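# Stack the small carton on the large carton

## Task

Set the small carton on the large carton so that it sits fully on the top face with nothing overhanging, and it must stay there on its own without the robot holding it; then release it and move the tool away.

## Robot and tools

ROBOT. A single arm carries a vacuum tool with four suction cups on two air channels, a and b. The cup point is the centre of the four cup rims when they touch nothing. The cups face along the cup point's +z axis. In the cup point's own axes, cups sit at x = -35 and +35 mm, with channel a at y = -70 mm and channel b at y = +70 mm. The tool reaches 148 mm to either side along its y axis. Each cup is 36 mm wide.

FRAMES. Reported poses use the scene frame: origin on the table top straight below the arm base, +z up, +y to the left when facing along +x. Positions are in metres and orientation is a wxyz quaternion. Motion offsets are given in the cup point's own axes, not the scene frame. The printed position can be a little off, more at long reach.

ROW FORMAT. Every motion command is one row of 8 numbers, each in [-1, 1], in this order: dx, dy, dz, rx, ry, rz, suction_a, suction_b. The first six are an offset, not a pose, in the cup point's axes. 1.0 stands for 0.6 m of travel or 180 degrees of turn. rx, ry, rz form one rotation vector. The last two set each channel's vacuum: +1 is full (about 75 kPa below ambient), a smaller value asks for that fraction, and 0.01 or less switches the channel off. Each channel keeps its last setting.

execute_actions(actions): actions is a list of actions run in sequence. Each action is a table of up to 15 rows. Each row lasts one control step of 1/30 s, and if there are fewer than 15 rows the last one is held for the remaining steps. All rows of an action are offsets from the cup point's measured pose when that action starts; they do not build on the previous row. For the first action of a call, that start pose is the last one a result reported. An empty list just returns the current state and images. On each step the commanded pose is limited to 100 mm and 16 degrees away from the measured pose, so large offsets may need several actions. Motion trails commands by roughly 0.17 s. If position and orientation cannot both be reached, position wins.

move(target, speed, stop_force, blocking): target is one row as above, an offset from the pose in the latest result that shows one. The cup point follows a straight path lasting 0.5 to 10 s, turning the short way. The suction values are applied at the start. speed is in m/s, 0.002 to 0.5, default 0.25; turning is capped at twice that value in rad/s. The real motion can lag, drift off the path, or exceed speed, especially with the arm nearly straight. stop_force, in N from 9 to 40, ends the path when the wrist sensor feels that much extra push against the direction of travel for two steps; the arm backs up two steps and holds. It is not allowed in the first 0.2 s of a scene, nor with blocking=false, and is unreliable when the move also rotates. Leave it off when moving away from a surface you are pressing on. blocking=false returns after 0.5 s while the arm continues; then use wait or stop before sending other motion. The result adds a move: line giving the ending (done, off_target, moving, held, contact, fault) and limits (paced = pose clipped; held = some steps blocked), plus the distance to target.

wait(seconds): 0 to 10 s, the arm holds its last command; it returns early if a running move finishes. stop(): brakes a running move; the vacuum stays as set. zoom_image(camera, region): camera is cam_high, cam_low or cam_wrist; region is [x0, y0, x1, y1] in pixels, at most 504 by 504. Images: cam_high and cam_low are 672x504, cam_wrist is 616x616. finished_scene(scene): ends the current scene, given its number; irreversible.

RESULTS. Each result gives the cup point pose and velocities, joint positions and torques, Wrist force and Wrist torque along the cup point's axes (noisy, offsets up to about 4 N, saturating near 50 N; pressing on a surface reads as force pointing back into the arm), suction_measured_a/b and part_present_a/b. part_present turns to 1 once a reading reaches 0.54 and back to 0 under 0.49. A good seal settles at most 0.17 under the command (0.27 with both channels on); near 0 means no seal. Hand target is where the controller is currently driving. A pose unreachable line means the clearance check altered or blocked the command. "no reading" for force is normal at the start.

GRIPPING. Switch a channel on and press both of its cups flat onto a smooth face of the carton so the rims seal all round; edges, seams or holes under a cup leak. If one cup of an active channel covers nothing, it takes all the flow and the other channel loses vacuum too. Sealed cups shrink, so a held part sits up to 12 mm closer than the cup point suggests. To release, set the carton down on its support first, then switch both channels off, and lift at least 15 mm to be clear. A cup sealed to the table pins the tool; turn that channel off.

AVOID. Outside force of 150 N, or joint torque reaching its limit (shoulder and elbow 141 N m, wrist joints 26.3 N m, including held weight), triggers a 10 s stop. The arm is stiff: commanding even slightly past a firm contact can fault, so approach slowly or use stop_force. Don't drop, slam or let the carton slide, and never push anything off the table. Long holding heats motors; MOTOR HOT appears from 70 °C and brakes engage at 85 °C. Loose objects may occasionally be nudged by an outside disturbance.

Each tool is called after "Request:" by a JSON object that holds its "name" and its "arguments", one argument or row to a line.

## Session

Request:
{"name": "execute_actions", "arguments": {
  "actions": []
}}

Scene clock: 0.00 s.
end_effector_position=(+0.4287, -0.0200, +0.4123) suction_measured_a=0.00 part_present_a=0 suction_measured_b=0.00 part_present_b=0 end_effector_quat_wxyz=(-0.002, +0.023, +1.000, -0.001) end_effector_velocity=(-0.000, +0.000, +0.000) end_effector_angular_velocity=(-0.000, +0.000, -0.000)
Joint positions: [-0.316 -1.768  1.734 -1.533 -1.572  1.253]
Joint velocities: [ 0.    -0.001  0.     0.    -0.     0.   ]
Joint torques (N m, as the arm reports them, + toward a larger angle): no reading
Motor temperatures (°C, as the motors report them): [24 25 28 31 33 35]
Wrist force (N, on the end effector, along its own x y z axes, offset not removed): no reading
Wrist torque (N m, same axes, about the end effector's origin, offset not removed): no reading
Hand target: +0.429, -0.020, +0.412; -0.002, +0.023, +1.000, -0.001

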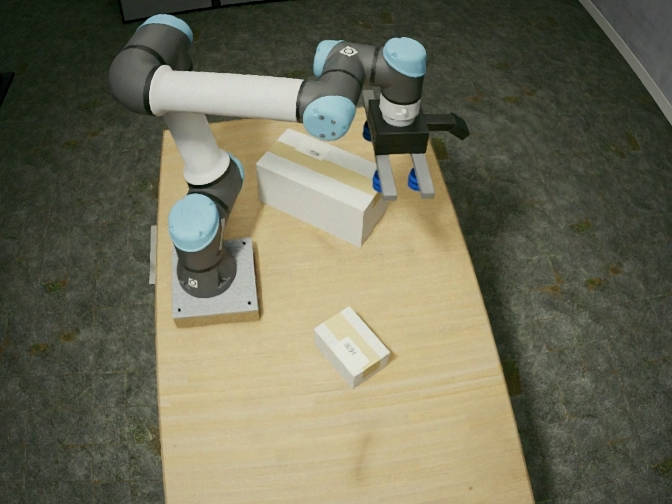

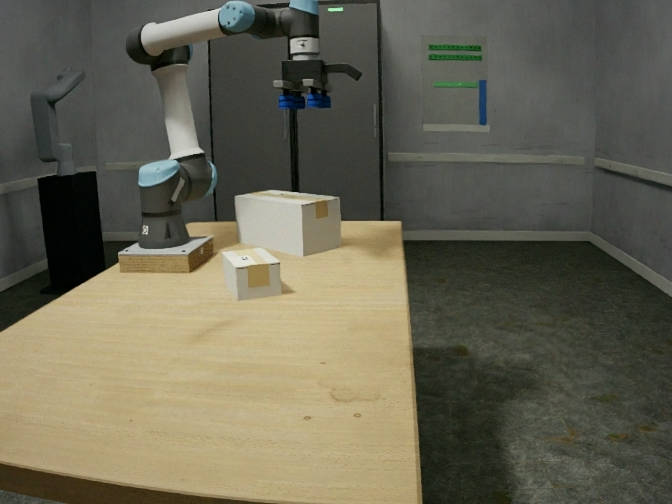

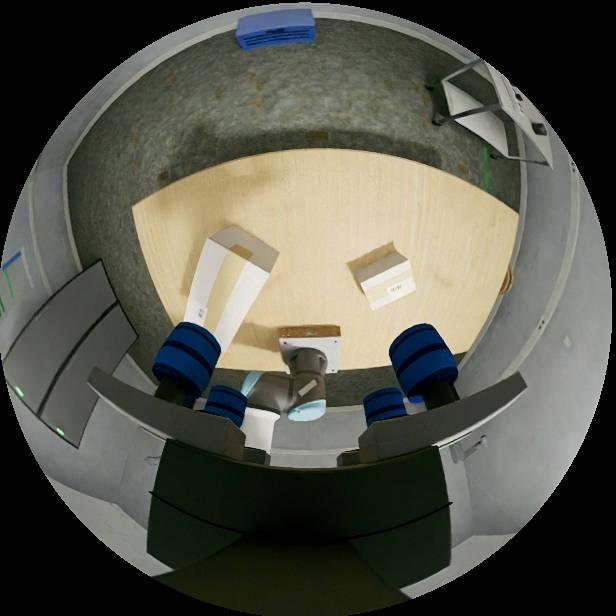

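Request:
{"name": "zoom_image", "arguments": {
  "camera": "cam_high",
  "region": [290, 290, 410, 400]
}}

Request:
{"name": "zoom_image", "arguments": {
  "camera": "cam_high",
  "region": [240, 110, 410, 260]
}}

Request:
{"name": "zoom_image", "arguments": {
  "camera": "cam_low",
  "region": [200, 170, 360, 310]
}}

Region (290, 290, 410, 400) of cam_high's 672x504 image, scaled by 4.200, with more detail than that image has; it fills the top 462 rows of this view, and the rest is white.

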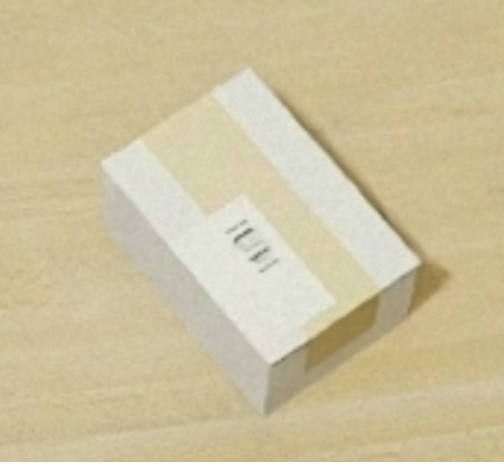

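Region (240, 110, 410, 260) of cam_high's 672x504 image, scaled by 2.965, with more detail than that image has; it fills the top 445 rows of this view, and the rest is white.

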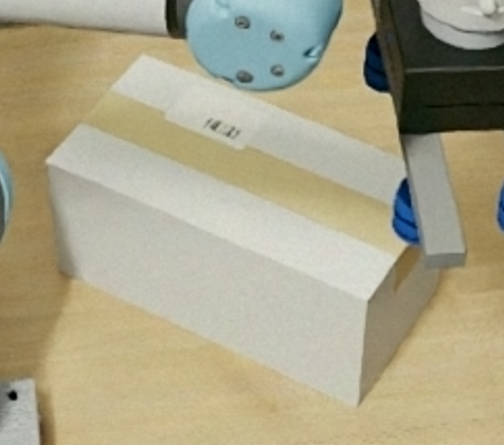

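Region (200, 170, 360, 310) of cam_low's 672x504 image, scaled by 3.150, with more detail than that image has; it fills the top 441 rows of this view, and the rest is white.

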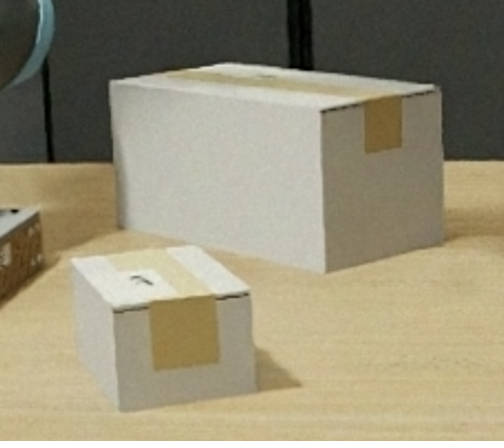

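Request:
{"name": "move", "arguments": {
  "target": [0.1037, -0.3452, 0.35, 0, 0, 0.322, 0, 0],
  "speed": 0.3
}}

Scene clock: 10.97 s.
end_effector_position=(+0.3561, -0.2234, +0.2029) suction_measured_a=0.00 part_present_a=0 suction_measured_b=0.00 part_present_b=0 end_effector_quat_wxyz=(-0.002, +0.504, +0.864, -0.001) end_effector_velocity=(-0.000, -0.002, -0.002) end_effector_angular_velocity=(+0.000, -0.001, -0.007)
Joint positions: [-0.836 -1.655  2.199 -2.112 -1.572  1.744]
Joint velocities: [-0.004  0.005  0.002 -0.007  0.001  0.003]
Joint torques (N m, as the arm reports them, + toward a larger angle): [ -4.51 -16.16 -14.77  -6.71   0.36   1.42]
Motor temperatures (°C, as the motors report them): [24 25 28 31 33 35]
Wrist force (N, on the end effector, along its own x y z axes, offset not removed): [1.0 -1.5 0.1]
Wrist torque (N m, same axes, about the end effector's origin, offset not removed): [-0.20 -0.23 0.16]
Hand target: +0.356, -0.224, +0.203; -0.002, +0.504, +0.864, -0.001
Off the commanded pose: 0.001 m, 0 deg.
move: done
camera_calibration (this result's frames):
cam_wrist: T_world_to_cam=[[-0.868562, -0.495548, 0.00561963, 0.193017], [-0.397408, 0.703236, 0.589514, 0.229489], [-0.296084, 0.509796, -0.807739, 0.502214], [0, 0, 0, 1]] pos_world=[0.407545, -0.321763, 0.269286]

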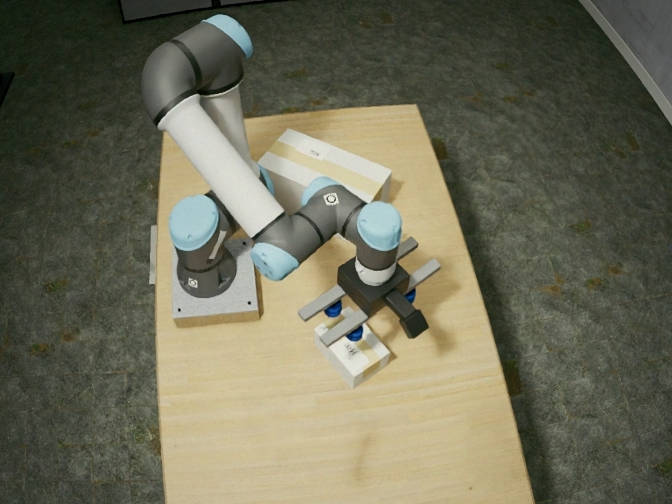

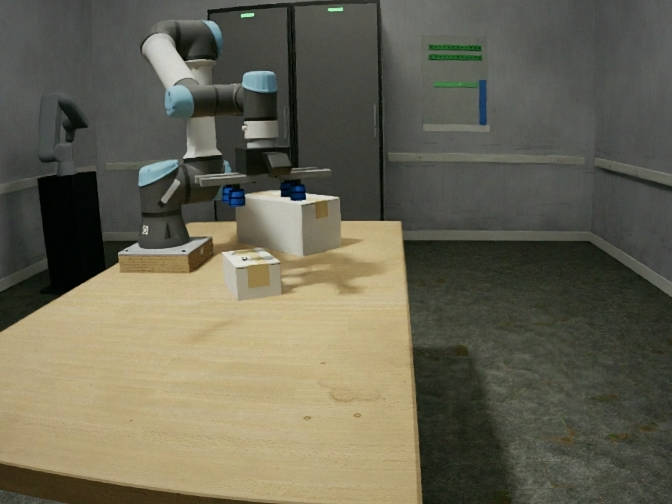

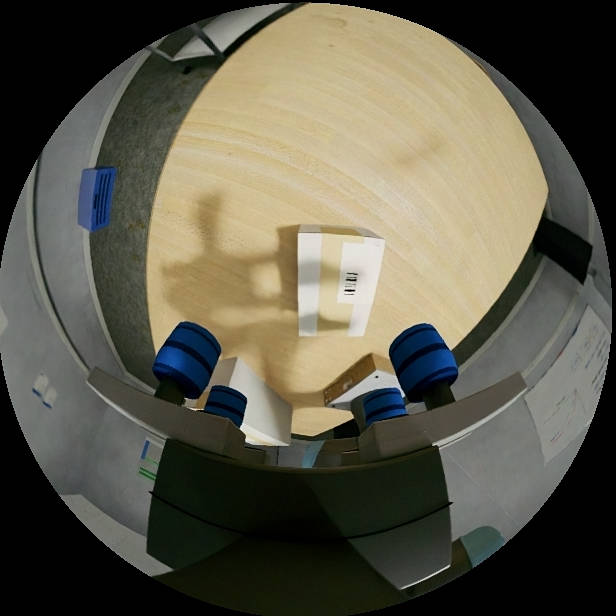

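Request:
{"name": "zoom_image", "arguments": {
  "camera": "cam_wrist",
  "region": [270, 210, 410, 350]
}}

Region (270, 210, 410, 350) of cam_wrist's 616x616 image, scaled by 3.600, with more detail than that image has.

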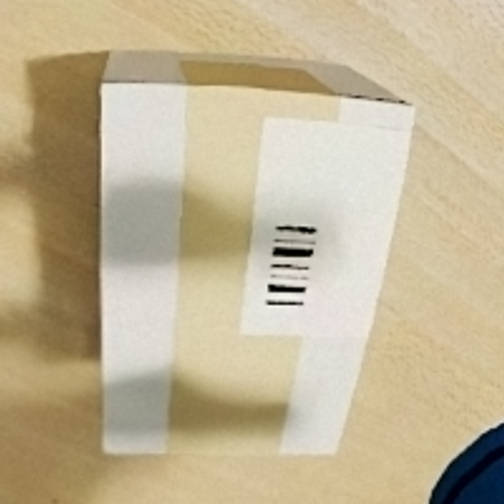

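Request:
{"name": "move", "arguments": {
  "target": [0.0082, 0.0402, 0.175, 0, 0, 0, 0, 0],
  "speed": 0.2
}}

Scene clock: 15.90 s.
end_effector_position=(+0.3743, -0.2072, +0.0982) suction_measured_a=0.00 part_present_a=0 suction_measured_b=0.00 part_present_b=0 end_effector_quat_wxyz=(-0.002, +0.504, +0.864, -0.001) end_effector_velocity=(+0.001, -0.001, -0.002) end_effector_angular_velocity=(-0.002, -0.000, -0.001)
Joint positions: [-0.775 -1.427  2.317 -2.458 -1.572  1.805]
Joint velocities: [ 0.001  0.007  0.    -0.008 -0.001  0.002]
Joint torques (N m, as the arm reports them, + toward a larger angle): [  6.73 -20.67  -8.12  -6.41  -2.57   1.77]
Motor temperatures (°C, as the motors report them): [24 25 28 31 33 35]
Wrist force (N, on the end effector, along its own x y z axes, offset not removed): [2.0 1.6 1.5]
Wrist torque (N m, same axes, about the end effector's origin, offset not removed): [0.20 -0.29 0.20]
Hand target: +0.374, -0.207, +0.098; -0.002, +0.504, +0.864, -0.001
Off the commanded pose: 0.000 m, 0 deg.
move: done
camera_calibration (this result's frames):
cam_wrist: T_world_to_cam=[[-0.868556, -0.495556, 0.00580309, 0.217385], [-0.397327, 0.703294, 0.589499, 0.287017], [-0.296211, 0.509707, -0.807748, 0.414782], [0, 0, 0, 1]] pos_world=[0.425714, -0.305549, 0.164582]

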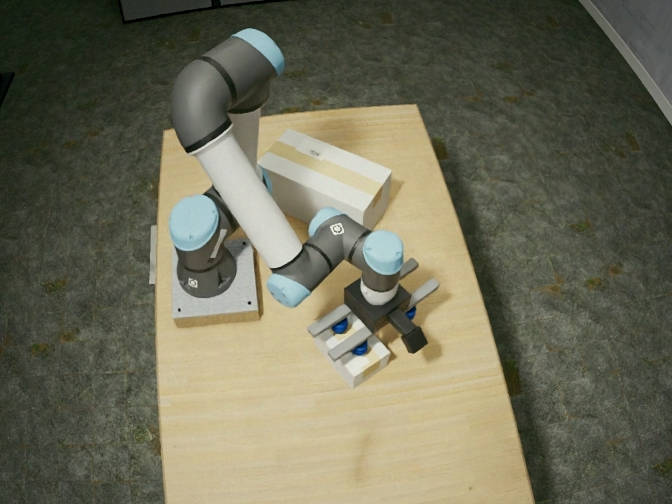

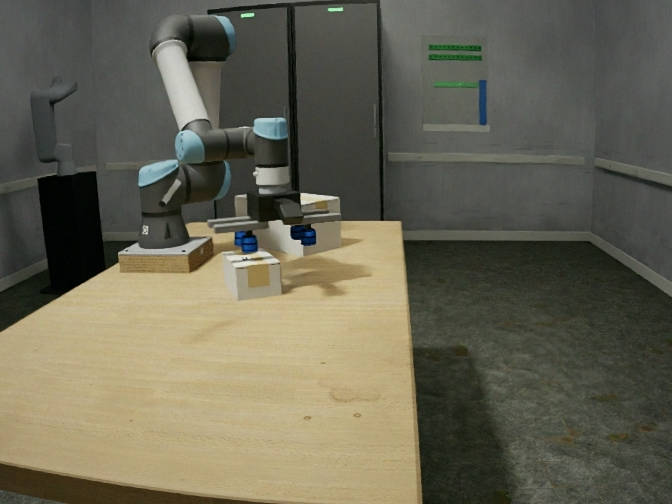

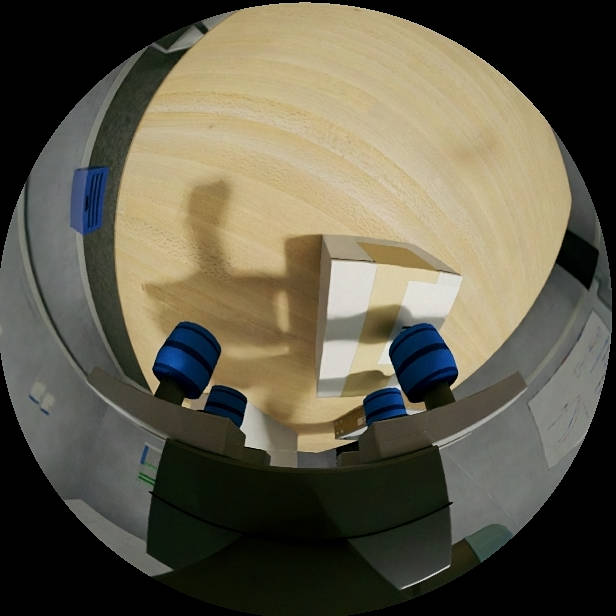

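Request:
{"name": "zoom_image", "arguments": {
  "camera": "cam_wrist",
  "region": [300, 220, 480, 410]
}}

Region (300, 220, 480, 410) of cam_wrist's 616x616 image, scaled by 2.653, with more detail than that image has; it fills the left 477 columns of this view, and the rest is white.

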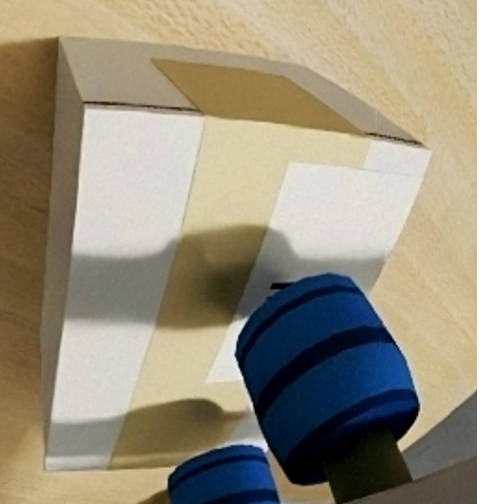

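Request:
{"name": "move", "arguments": {
  "target": [-0.003, 0.004, 0.05, 0, 0, 0, 1, 0],
  "speed": 0.02,
  "stop_force": 10
}}

Scene clock: 21.40 s.
end_effector_position=(+0.3771, -0.2076, +0.0685) suction_measured_a=0.94 part_present_a=1 suction_measured_b=0.00 part_present_b=0 end_effector_quat_wxyz=(-0.002, +0.504, +0.864, -0.001) end_effector_velocity=(+0.000, -0.000, -0.002) end_effector_angular_velocity=(-0.001, -0.001, +0.000)
Joint positions: [-0.77  -1.344  2.335 -2.558 -1.572  1.81 ]
Joint velocities: [-0.     0.005  0.001 -0.008  0.    -0.001]
Joint torques (N m, as the arm reports them, + toward a larger angle): [  6.73 -22.66  -8.46  -6.44   1.19   1.98]
Motor temperatures (°C, as the motors report them): [24 25 28 31 33 35]
Wrist force (N, on the end effector, along its own x y z axes, offset not removed): [1.1 1.9 5.1]
Wrist torque (N m, same axes, about the end effector's origin, offset not removed): [-0.05 -0.23 0.21]
Hand target: +0.377, -0.208, +0.068; -0.002, +0.504, +0.864, -0.001
Off the commanded pose: 0.000 m, 0 deg.
move: done
camera_calibration (this result's frames):
cam_wrist: T_world_to_cam=[[-0.868556, -0.495557, 0.00584576, 0.219846], [-0.397304, 0.703304, 0.589502, 0.305908], [-0.296244, 0.509693, -0.807745, 0.391825], [0, 0, 0, 1]] pos_world=[0.428562, -0.305911, 0.134877]

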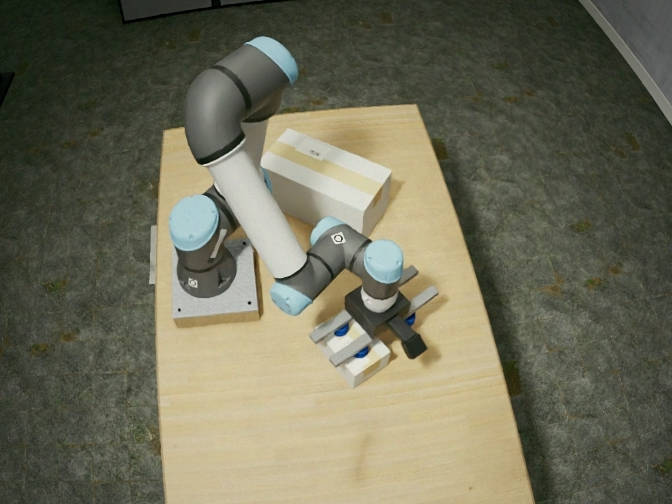

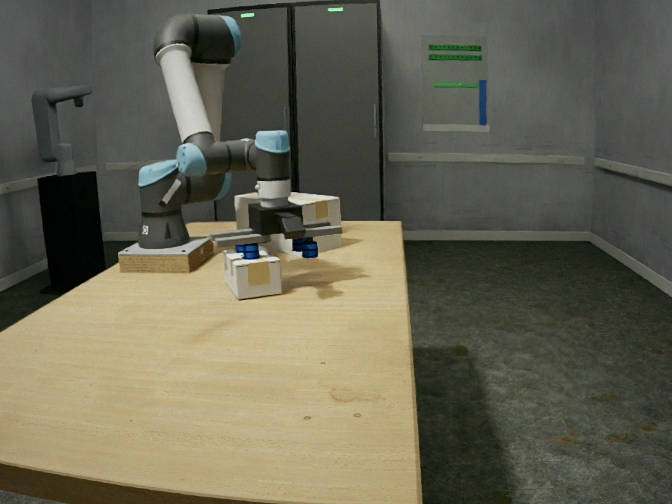

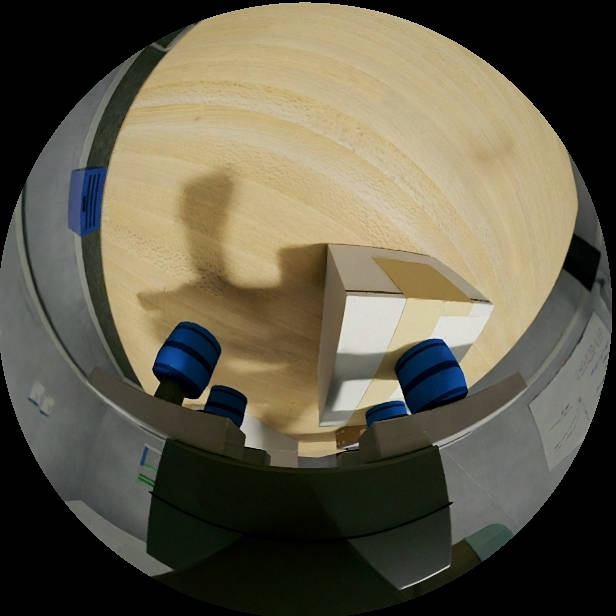

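Request:
{"name": "move", "arguments": {
  "target": [0.116, 0.066, -0.35, 0, 0, 0, 1, 0],
  "speed": 0.25
}}

Scene clock: 24.30 s.
end_effector_position=(+0.3782, -0.1279, +0.2781) suction_measured_a=0.98 part_present_a=1 suction_measured_b=0.00 part_present_b=0 end_effector_quat_wxyz=(-0.002, +0.504, +0.864, -0.001) end_effector_velocity=(-0.000, +0.001, +0.003) end_effector_angular_velocity=(-0.001, +0.001, +0.001)
Joint positions: [-0.62  -1.8    2.106 -1.874 -1.572  1.96 ]
Joint velocities: [ 0.002 -0.004 -0.005  0.009 -0.001  0.   ]
Joint torques (N m, as the arm reports them, + toward a larger angle): [  7.74 -26.52 -42.5   -1.74  -2.58   2.32]
Motor temperatures (°C, as the motors report them): [24 25 28 31 33 35]
Wrist force (N, on the end effector, along its own x y z axes, offset not removed): [0.8 0.0 3.6]
Wrist torque (N m, same axes, about the end effector's origin, offset not removed): [-0.18 -0.07 0.20]
Hand target: +0.378, -0.128, +0.278; -0.002, +0.504, +0.864, -0.001
Off the commanded pose: 0.001 m, 0 deg.
move: done
camera_calibration (this result's frames):
cam_wrist: T_world_to_cam=[[-0.868545, -0.495572, 0.00616755, 0.258901], [-0.397314, 0.703669, 0.58906, 0.126951], [-0.296261, 0.509174, -0.808066, 0.520803], [0, 0, 0, 1]] pos_world=[0.4296, -0.226208, 0.344465]

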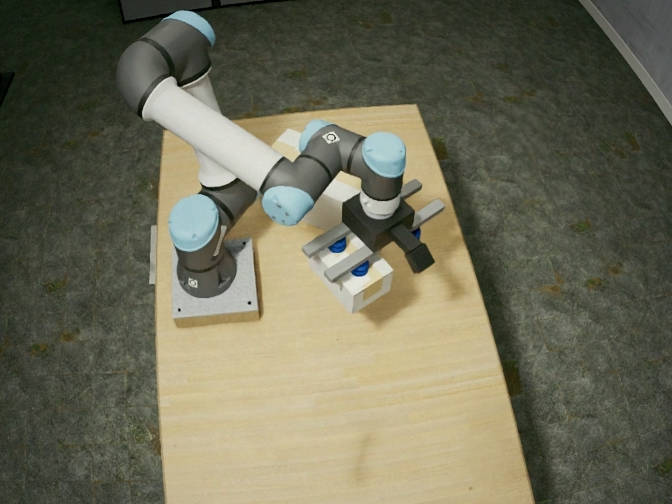

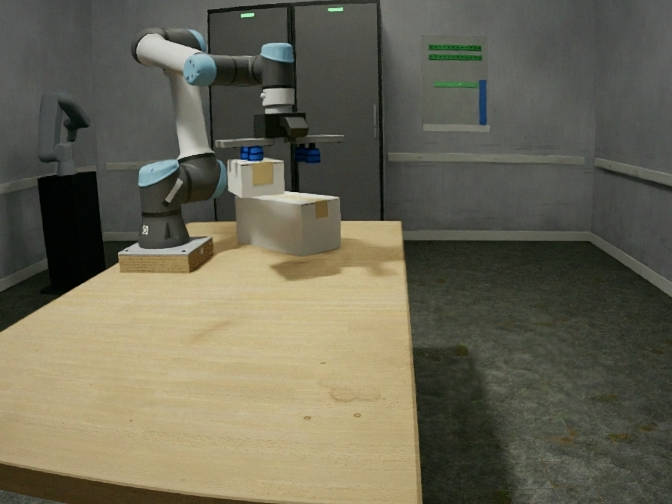

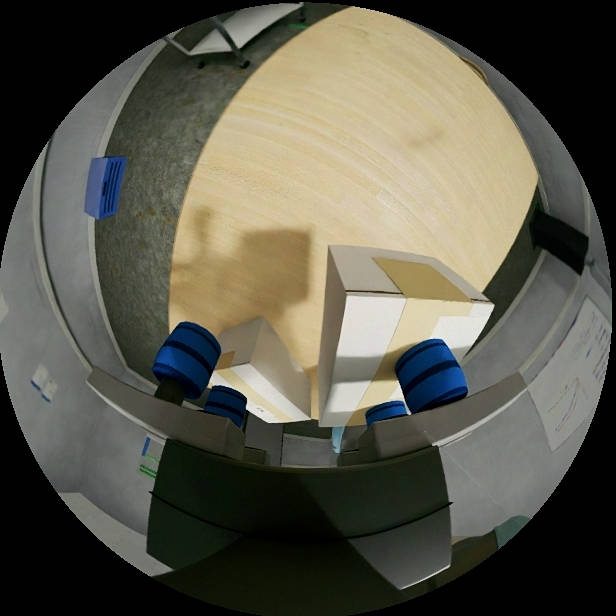

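Request:
{"name": "move", "arguments": {
  "target": [0.5857, 0.2815, 0, 0, 0, -0.128, 1, 0],
  "speed": 0.3
}}

Scene clock: 27.30 s.
end_effector_position=(+0.3530, +0.2605, +0.2776) suction_measured_a=0.98 part_present_a=1 suction_measured_b=0.00 part_present_b=0 end_effector_quat_wxyz=(-0.001, +0.321, +0.947, -0.002) end_effector_velocity=(+0.000, +0.002, +0.000) end_effector_angular_velocity=(-0.001, -0.001, +0.001)
Joint positions: [ 0.374 -1.695  2.022 -1.895 -1.572  2.552]
Joint velocities: [ 0.006  0.004 -0.004 -0.    -0.002  0.004]
Joint torques (N m, as the arm reports them, + toward a larger angle): [  7.29 -17.93 -43.89  -6.69  -2.57   2.26]
Motor temperatures (°C, as the motors report them): [24 25 28 31 33 35]
Wrist force (N, on the end effector, along its own x y z axes, offset not removed): [1.1 -0.9 4.3]
Wrist torque (N m, same axes, about the end effector's origin, offset not removed): [-0.45 -0.18 0.12]
Hand target: +0.353, +0.261, +0.278; -0.001, +0.321, +0.947, -0.002
Off the commanded pose: 0.001 m, 0 deg.
move: done
camera_calibration (this result's frames):
cam_wrist: T_world_to_cam=[[-0.605426, -0.795871, 0.00700318, 0.414597], [-0.641257, 0.492984, 0.588011, -0.0147978], [-0.471433, 0.351506, -0.808823, 0.418353], [0, 0, 0, 1]] pos_world=[0.438744, 0.190207, 0.344171]

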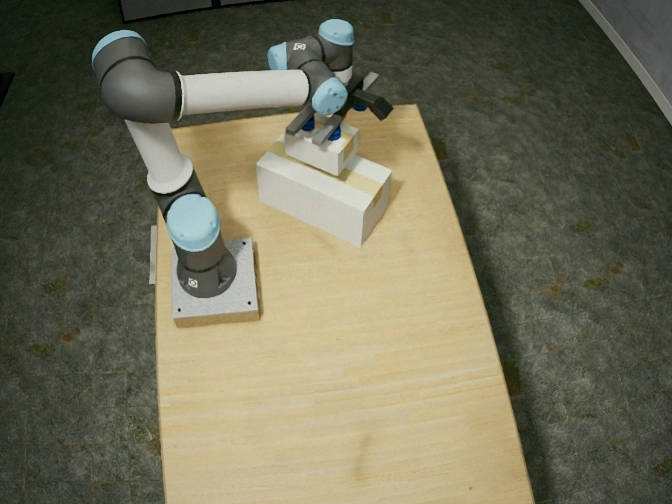

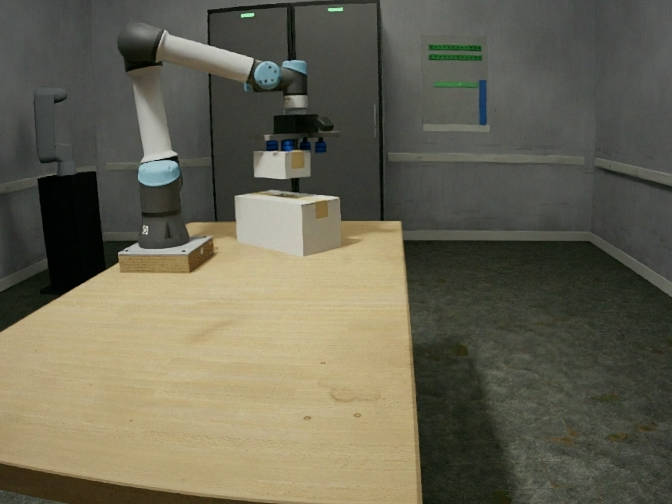

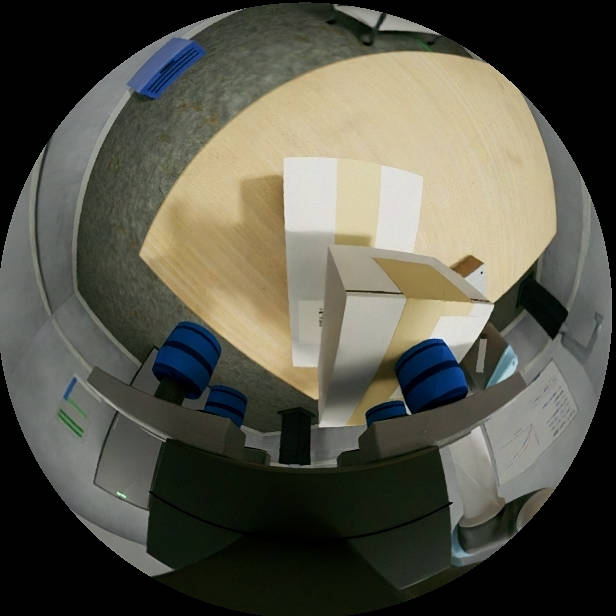

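Request:
{"name": "zoom_image", "arguments": {
  "camera": "cam_wrist",
  "region": [260, 140, 500, 380]
}}

Region (260, 140, 500, 380) of cam_wrist's 616x616 image, scaled by 2.100, with more detail than that image has.

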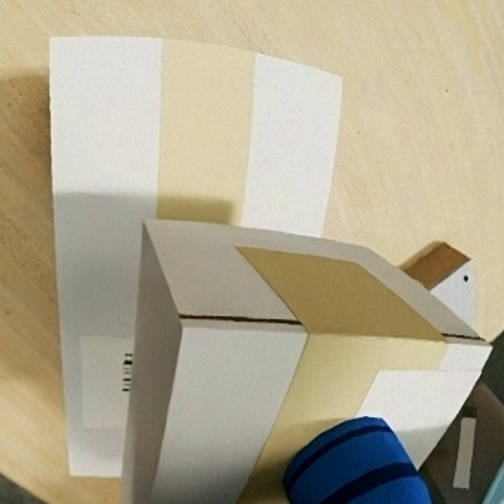

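Request:
{"name": "move", "arguments": {
  "target": [0, 0.02, 0.068, 0, 0, 0, 1, 0],
  "speed": 0.1
}}

Scene clock: 31.63 s.
end_effector_position=(+0.3601, +0.2698, +0.2370) suction_measured_a=0.98 part_present_a=1 suction_measured_b=0.00 part_present_b=0 end_effector_quat_wxyz=(-0.001, +0.321, +0.947, -0.002) end_effector_velocity=(+0.001, +0.001, -0.002) end_effector_angular_velocity=(+0.001, -0.001, -0.001)
Joint positions: [ 0.39  -1.625  2.072 -2.014 -1.572  2.567]
Joint velocities: [ 0.     0.004  0.002 -0.007  0.     0.001]
Joint torques (N m, as the arm reports them, + toward a larger angle): [  7.22 -18.78 -17.97  -6.69   0.57   1.68]
Motor temperatures (°C, as the motors report them): [24 25 28 31 33 35]
Wrist force (N, on the end effector, along its own x y z axes, offset not removed): [1.3 0.8 6.8]
Wrist torque (N m, same axes, about the end effector's origin, offset not removed): [-0.12 -0.27 0.23]
Hand target: +0.360, +0.270, +0.237; -0.001, +0.321, +0.947, -0.002
Off the commanded pose: 0.000 m, 0 deg.
move: done
camera_calibration (this result's frames):
cam_wrist: T_world_to_cam=[[-0.605422, -0.795874, 0.00701367, 0.426632], [-0.641253, 0.492983, 0.588016, 0.00898585], [-0.471444, 0.3515, -0.808819, 0.385592], [0, 0, 0, 1]] pos_world=[0.445839, 0.199579, 0.303598]

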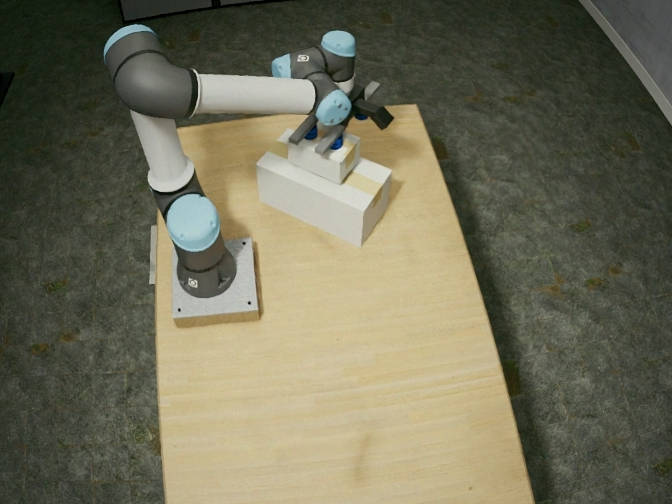

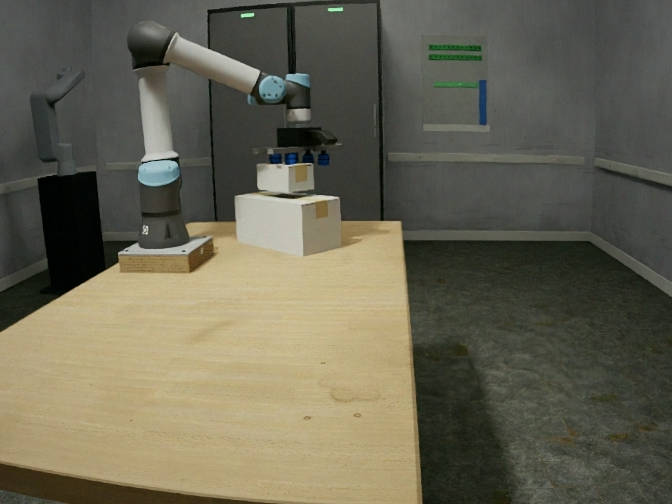

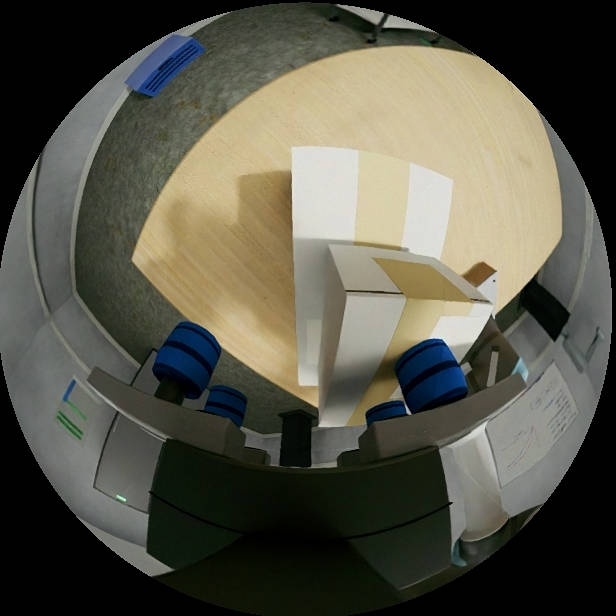

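Request:
{"name": "move", "arguments": {
  "target": [0, 0, 0.06, 0, 0, 0, 1, 0],
  "speed": 0.01,
  "stop_force": 10
}}

Scene clock: 36.47 s.
end_effector_position=(+0.3600, +0.2698, +0.2133) suction_measured_a=0.98 part_present_a=1 suction_measured_b=0.00 part_present_b=0 end_effector_quat_wxyz=(-0.001, +0.321, +0.947, -0.002) end_effector_velocity=(-0.000, -0.000, +0.001) end_effector_angular_velocity=(-0.001, +0.004, +0.001)
Joint positions: [ 0.39  -1.596  2.112 -2.083 -1.572  2.568]
Joint velocities: [-0.001 -0.001 -0.004  0.009 -0.    -0.001]
Joint torques (N m, as the arm reports them, + toward a larger angle): [ -7.41 -15.49 -28.78  -0.36   2.42  -2.02]
Motor temperatures (°C, as the motors report them): [24 25 28 31 33 35]
Wrist force (N, on the end effector, along its own x y z axes, offset not removed): [8.2 -5.9 -38.3]
Wrist torque (N m, same axes, about the end effector's origin, offset not removed): [2.42 -0.67 0.76]
Hand target: +0.360, +0.270, +0.214; -0.001, +0.321, +0.947, -0.002
Off the commanded pose: 0.012 m, 0 deg.
move: contact
camera_calibration (this result's frames):
cam_wrist: T_world_to_cam=[[-0.605423, -0.795872, 0.00713262, 0.426659], [-0.641197, 0.49303, 0.588037, 0.0228547], [-0.471519, 0.351438, -0.808802, 0.366392], [0, 0, 0, 1]] pos_world=[0.445724, 0.199534, 0.279856]

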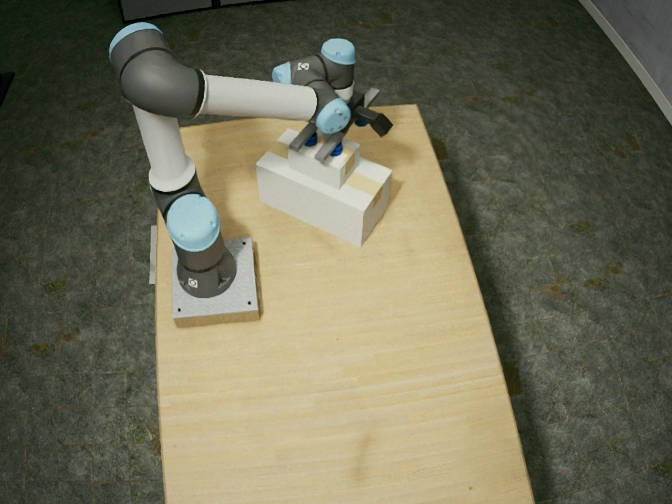

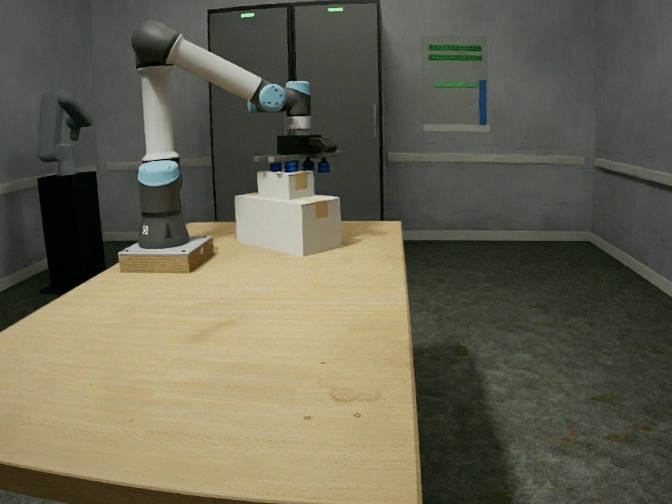

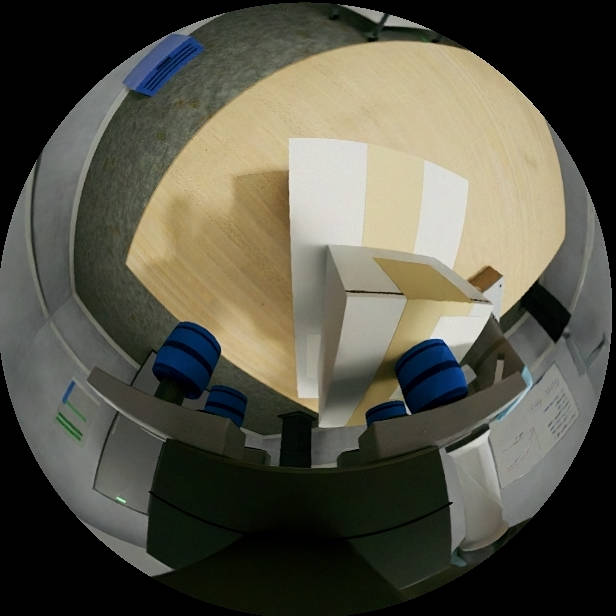

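Release the vacuum while holding position.

Request:
{"name": "execute_actions", "arguments": {
  "actions": [
    [[0, 0, -0.002, 0, 0, 0, 0, 0]]
  ]
}}

Scene clock: 37.33 s.
end_effector_position=(+0.3600, +0.2698, +0.2145) suction_measured_a=0.00 part_present_a=0 suction_measured_b=0.00 part_present_b=0 end_effector_quat_wxyz=(-0.001, +0.321, +0.947, -0.002) end_effector_velocity=(+0.000, -0.000, -0.000) end_effector_angular_velocity=(-0.001, +0.000, -0.001)
Joint positions: [ 0.39  -1.597  2.11  -2.08  -1.572  2.568]
Joint velocities: [-0.     0.     0.     0.    -0.001  0.   ]
Joint torques (N m, as the arm reports them, + toward a larger angle): [ -6.71 -19.55 -28.01   0.29   2.25  -1.79]
Motor temperatures (°C, as the motors report them): [24 25 28 31 33 35]
Wrist force (N, on the end effector, along its own x y z axes, offset not removed): [1.8 -1.0 -29.1]
Wrist torque (N m, same axes, about the end effector's origin, offset not removed): [2.15 -0.25 0.17]
Hand target: +0.360, +0.270, +0.215; -0.001, +0.321, +0.947, -0.002
Off the commanded pose: 0.000 m, 0 deg.
camera_calibration (this result's frames):
cam_wrist: T_world_to_cam=[[-0.60542, -0.795874, 0.00712167, 0.426659], [-0.641203, 0.493024, 0.588035, 0.0221637], [-0.471513, 0.351442, -0.808804, 0.367353], [0, 0, 0, 1]] pos_world=[0.445731, 0.199536, 0.281045]

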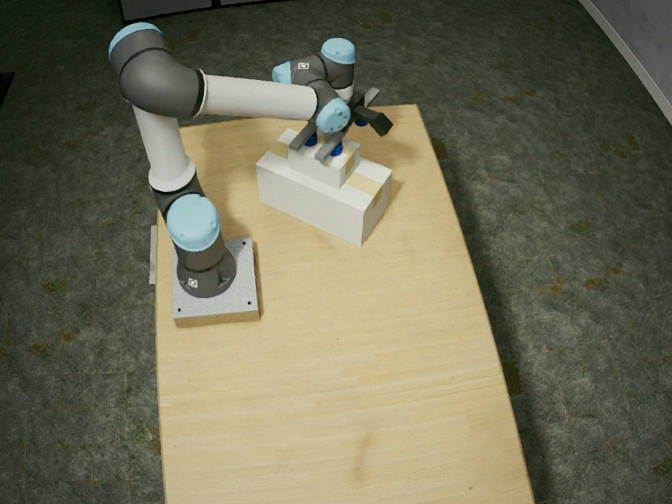

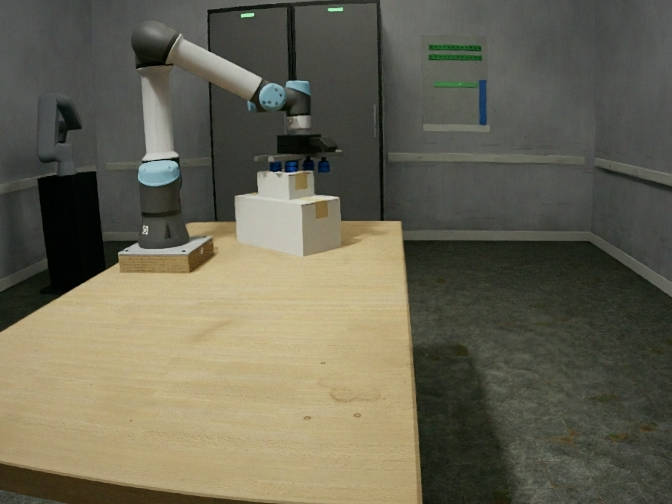

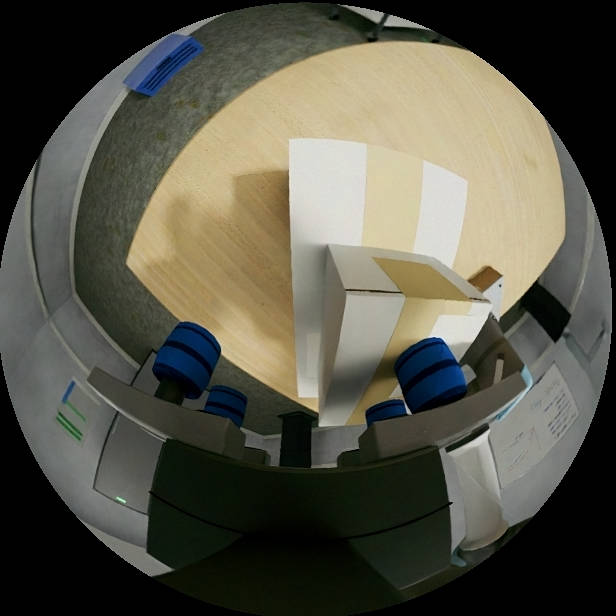

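Request:
{"name": "move", "arguments": {
  "target": [0, 0, -0.25, 0, 0, 0, 0, 0],
  "speed": 0.2
}}

Scene clock: 39.00 s.
end_effector_position=(+0.3605, +0.2701, +0.3642) suction_measured_a=0.00 part_present_a=0 suction_measured_b=0.00 part_present_b=0 end_effector_quat_wxyz=(-0.001, +0.321, +0.947, -0.002) end_effector_velocity=(+0.000, +0.000, +0.002) end_effector_angular_velocity=(-0.000, +0.002, +0.002)
Joint positions: [ 0.39  -1.711  1.81  -1.666 -1.572  2.567]
Joint velocities: [ 0.     0.001 -0.007  0.007  0.001 -0.001]
Joint torques (N m, as the arm reports them, + toward a larger angle): [ -7.47 -17.64 -45.32  -0.46  -2.46  -2.14]
Motor temperatures (°C, as the motors report them): [24 25 28 31 33 35]
Wrist force (N, on the end effector, along its own x y z axes, offset not removed): [2.0 -0.3 0.2]
Wrist torque (N m, same axes, about the end effector's origin, offset not removed): [-0.17 -0.26 0.19]
Hand target: +0.361, +0.270, +0.364; -0.001, +0.321, +0.947, -0.002
Off the commanded pose: 0.000 m, 0 deg.
move: done
camera_calibration (this result's frames):
cam_wrist: T_world_to_cam=[[-0.605419, -0.795876, 0.00694594, 0.426241], [-0.641313, 0.492975, 0.587956, -0.0655535], [-0.471365, 0.351505, -0.808863, 0.488546], [0, 0, 0, 1]] pos_world=[0.446298, 0.199825, 0.430749]

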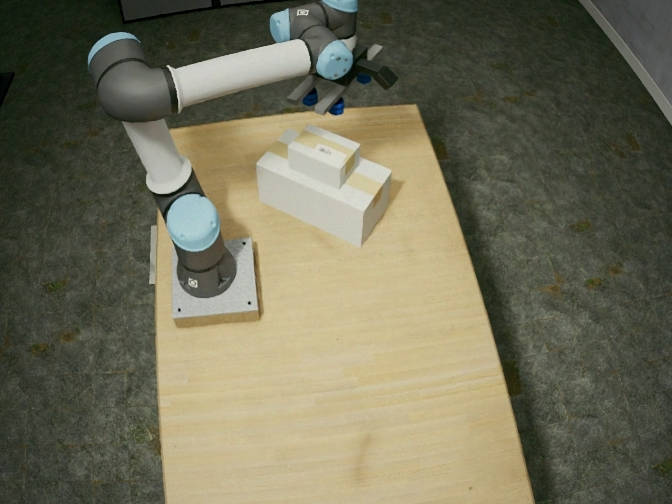

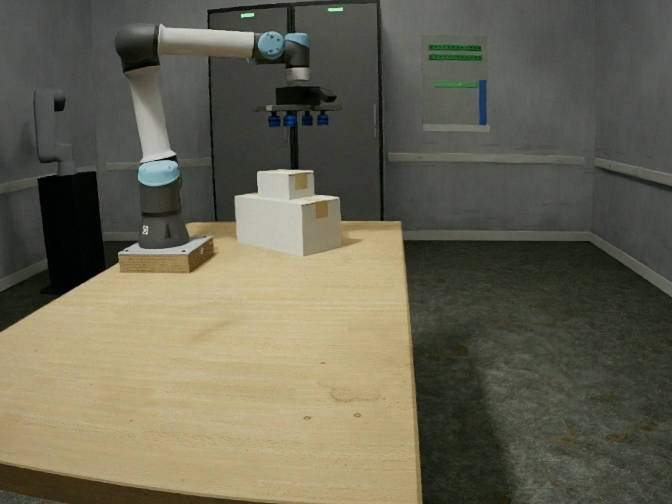

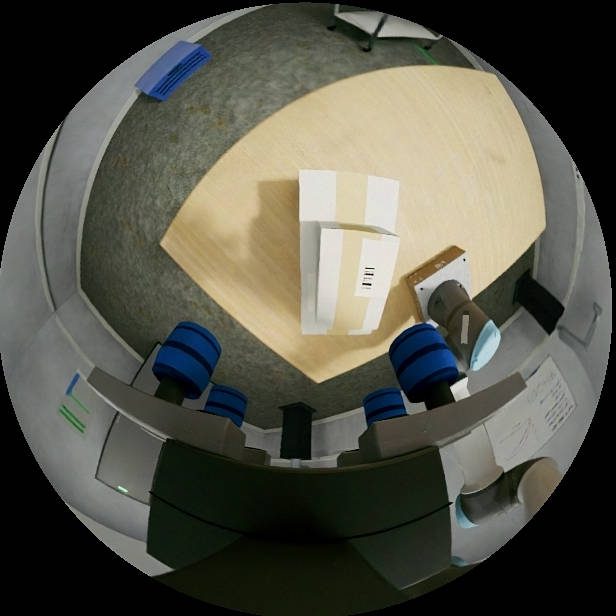

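The small carton sits centered on the large one and the tool is clear.

Request:
{"name": "finished_scene", "arguments": {
  "scene": 1
}}

The scene is finished: the task was done.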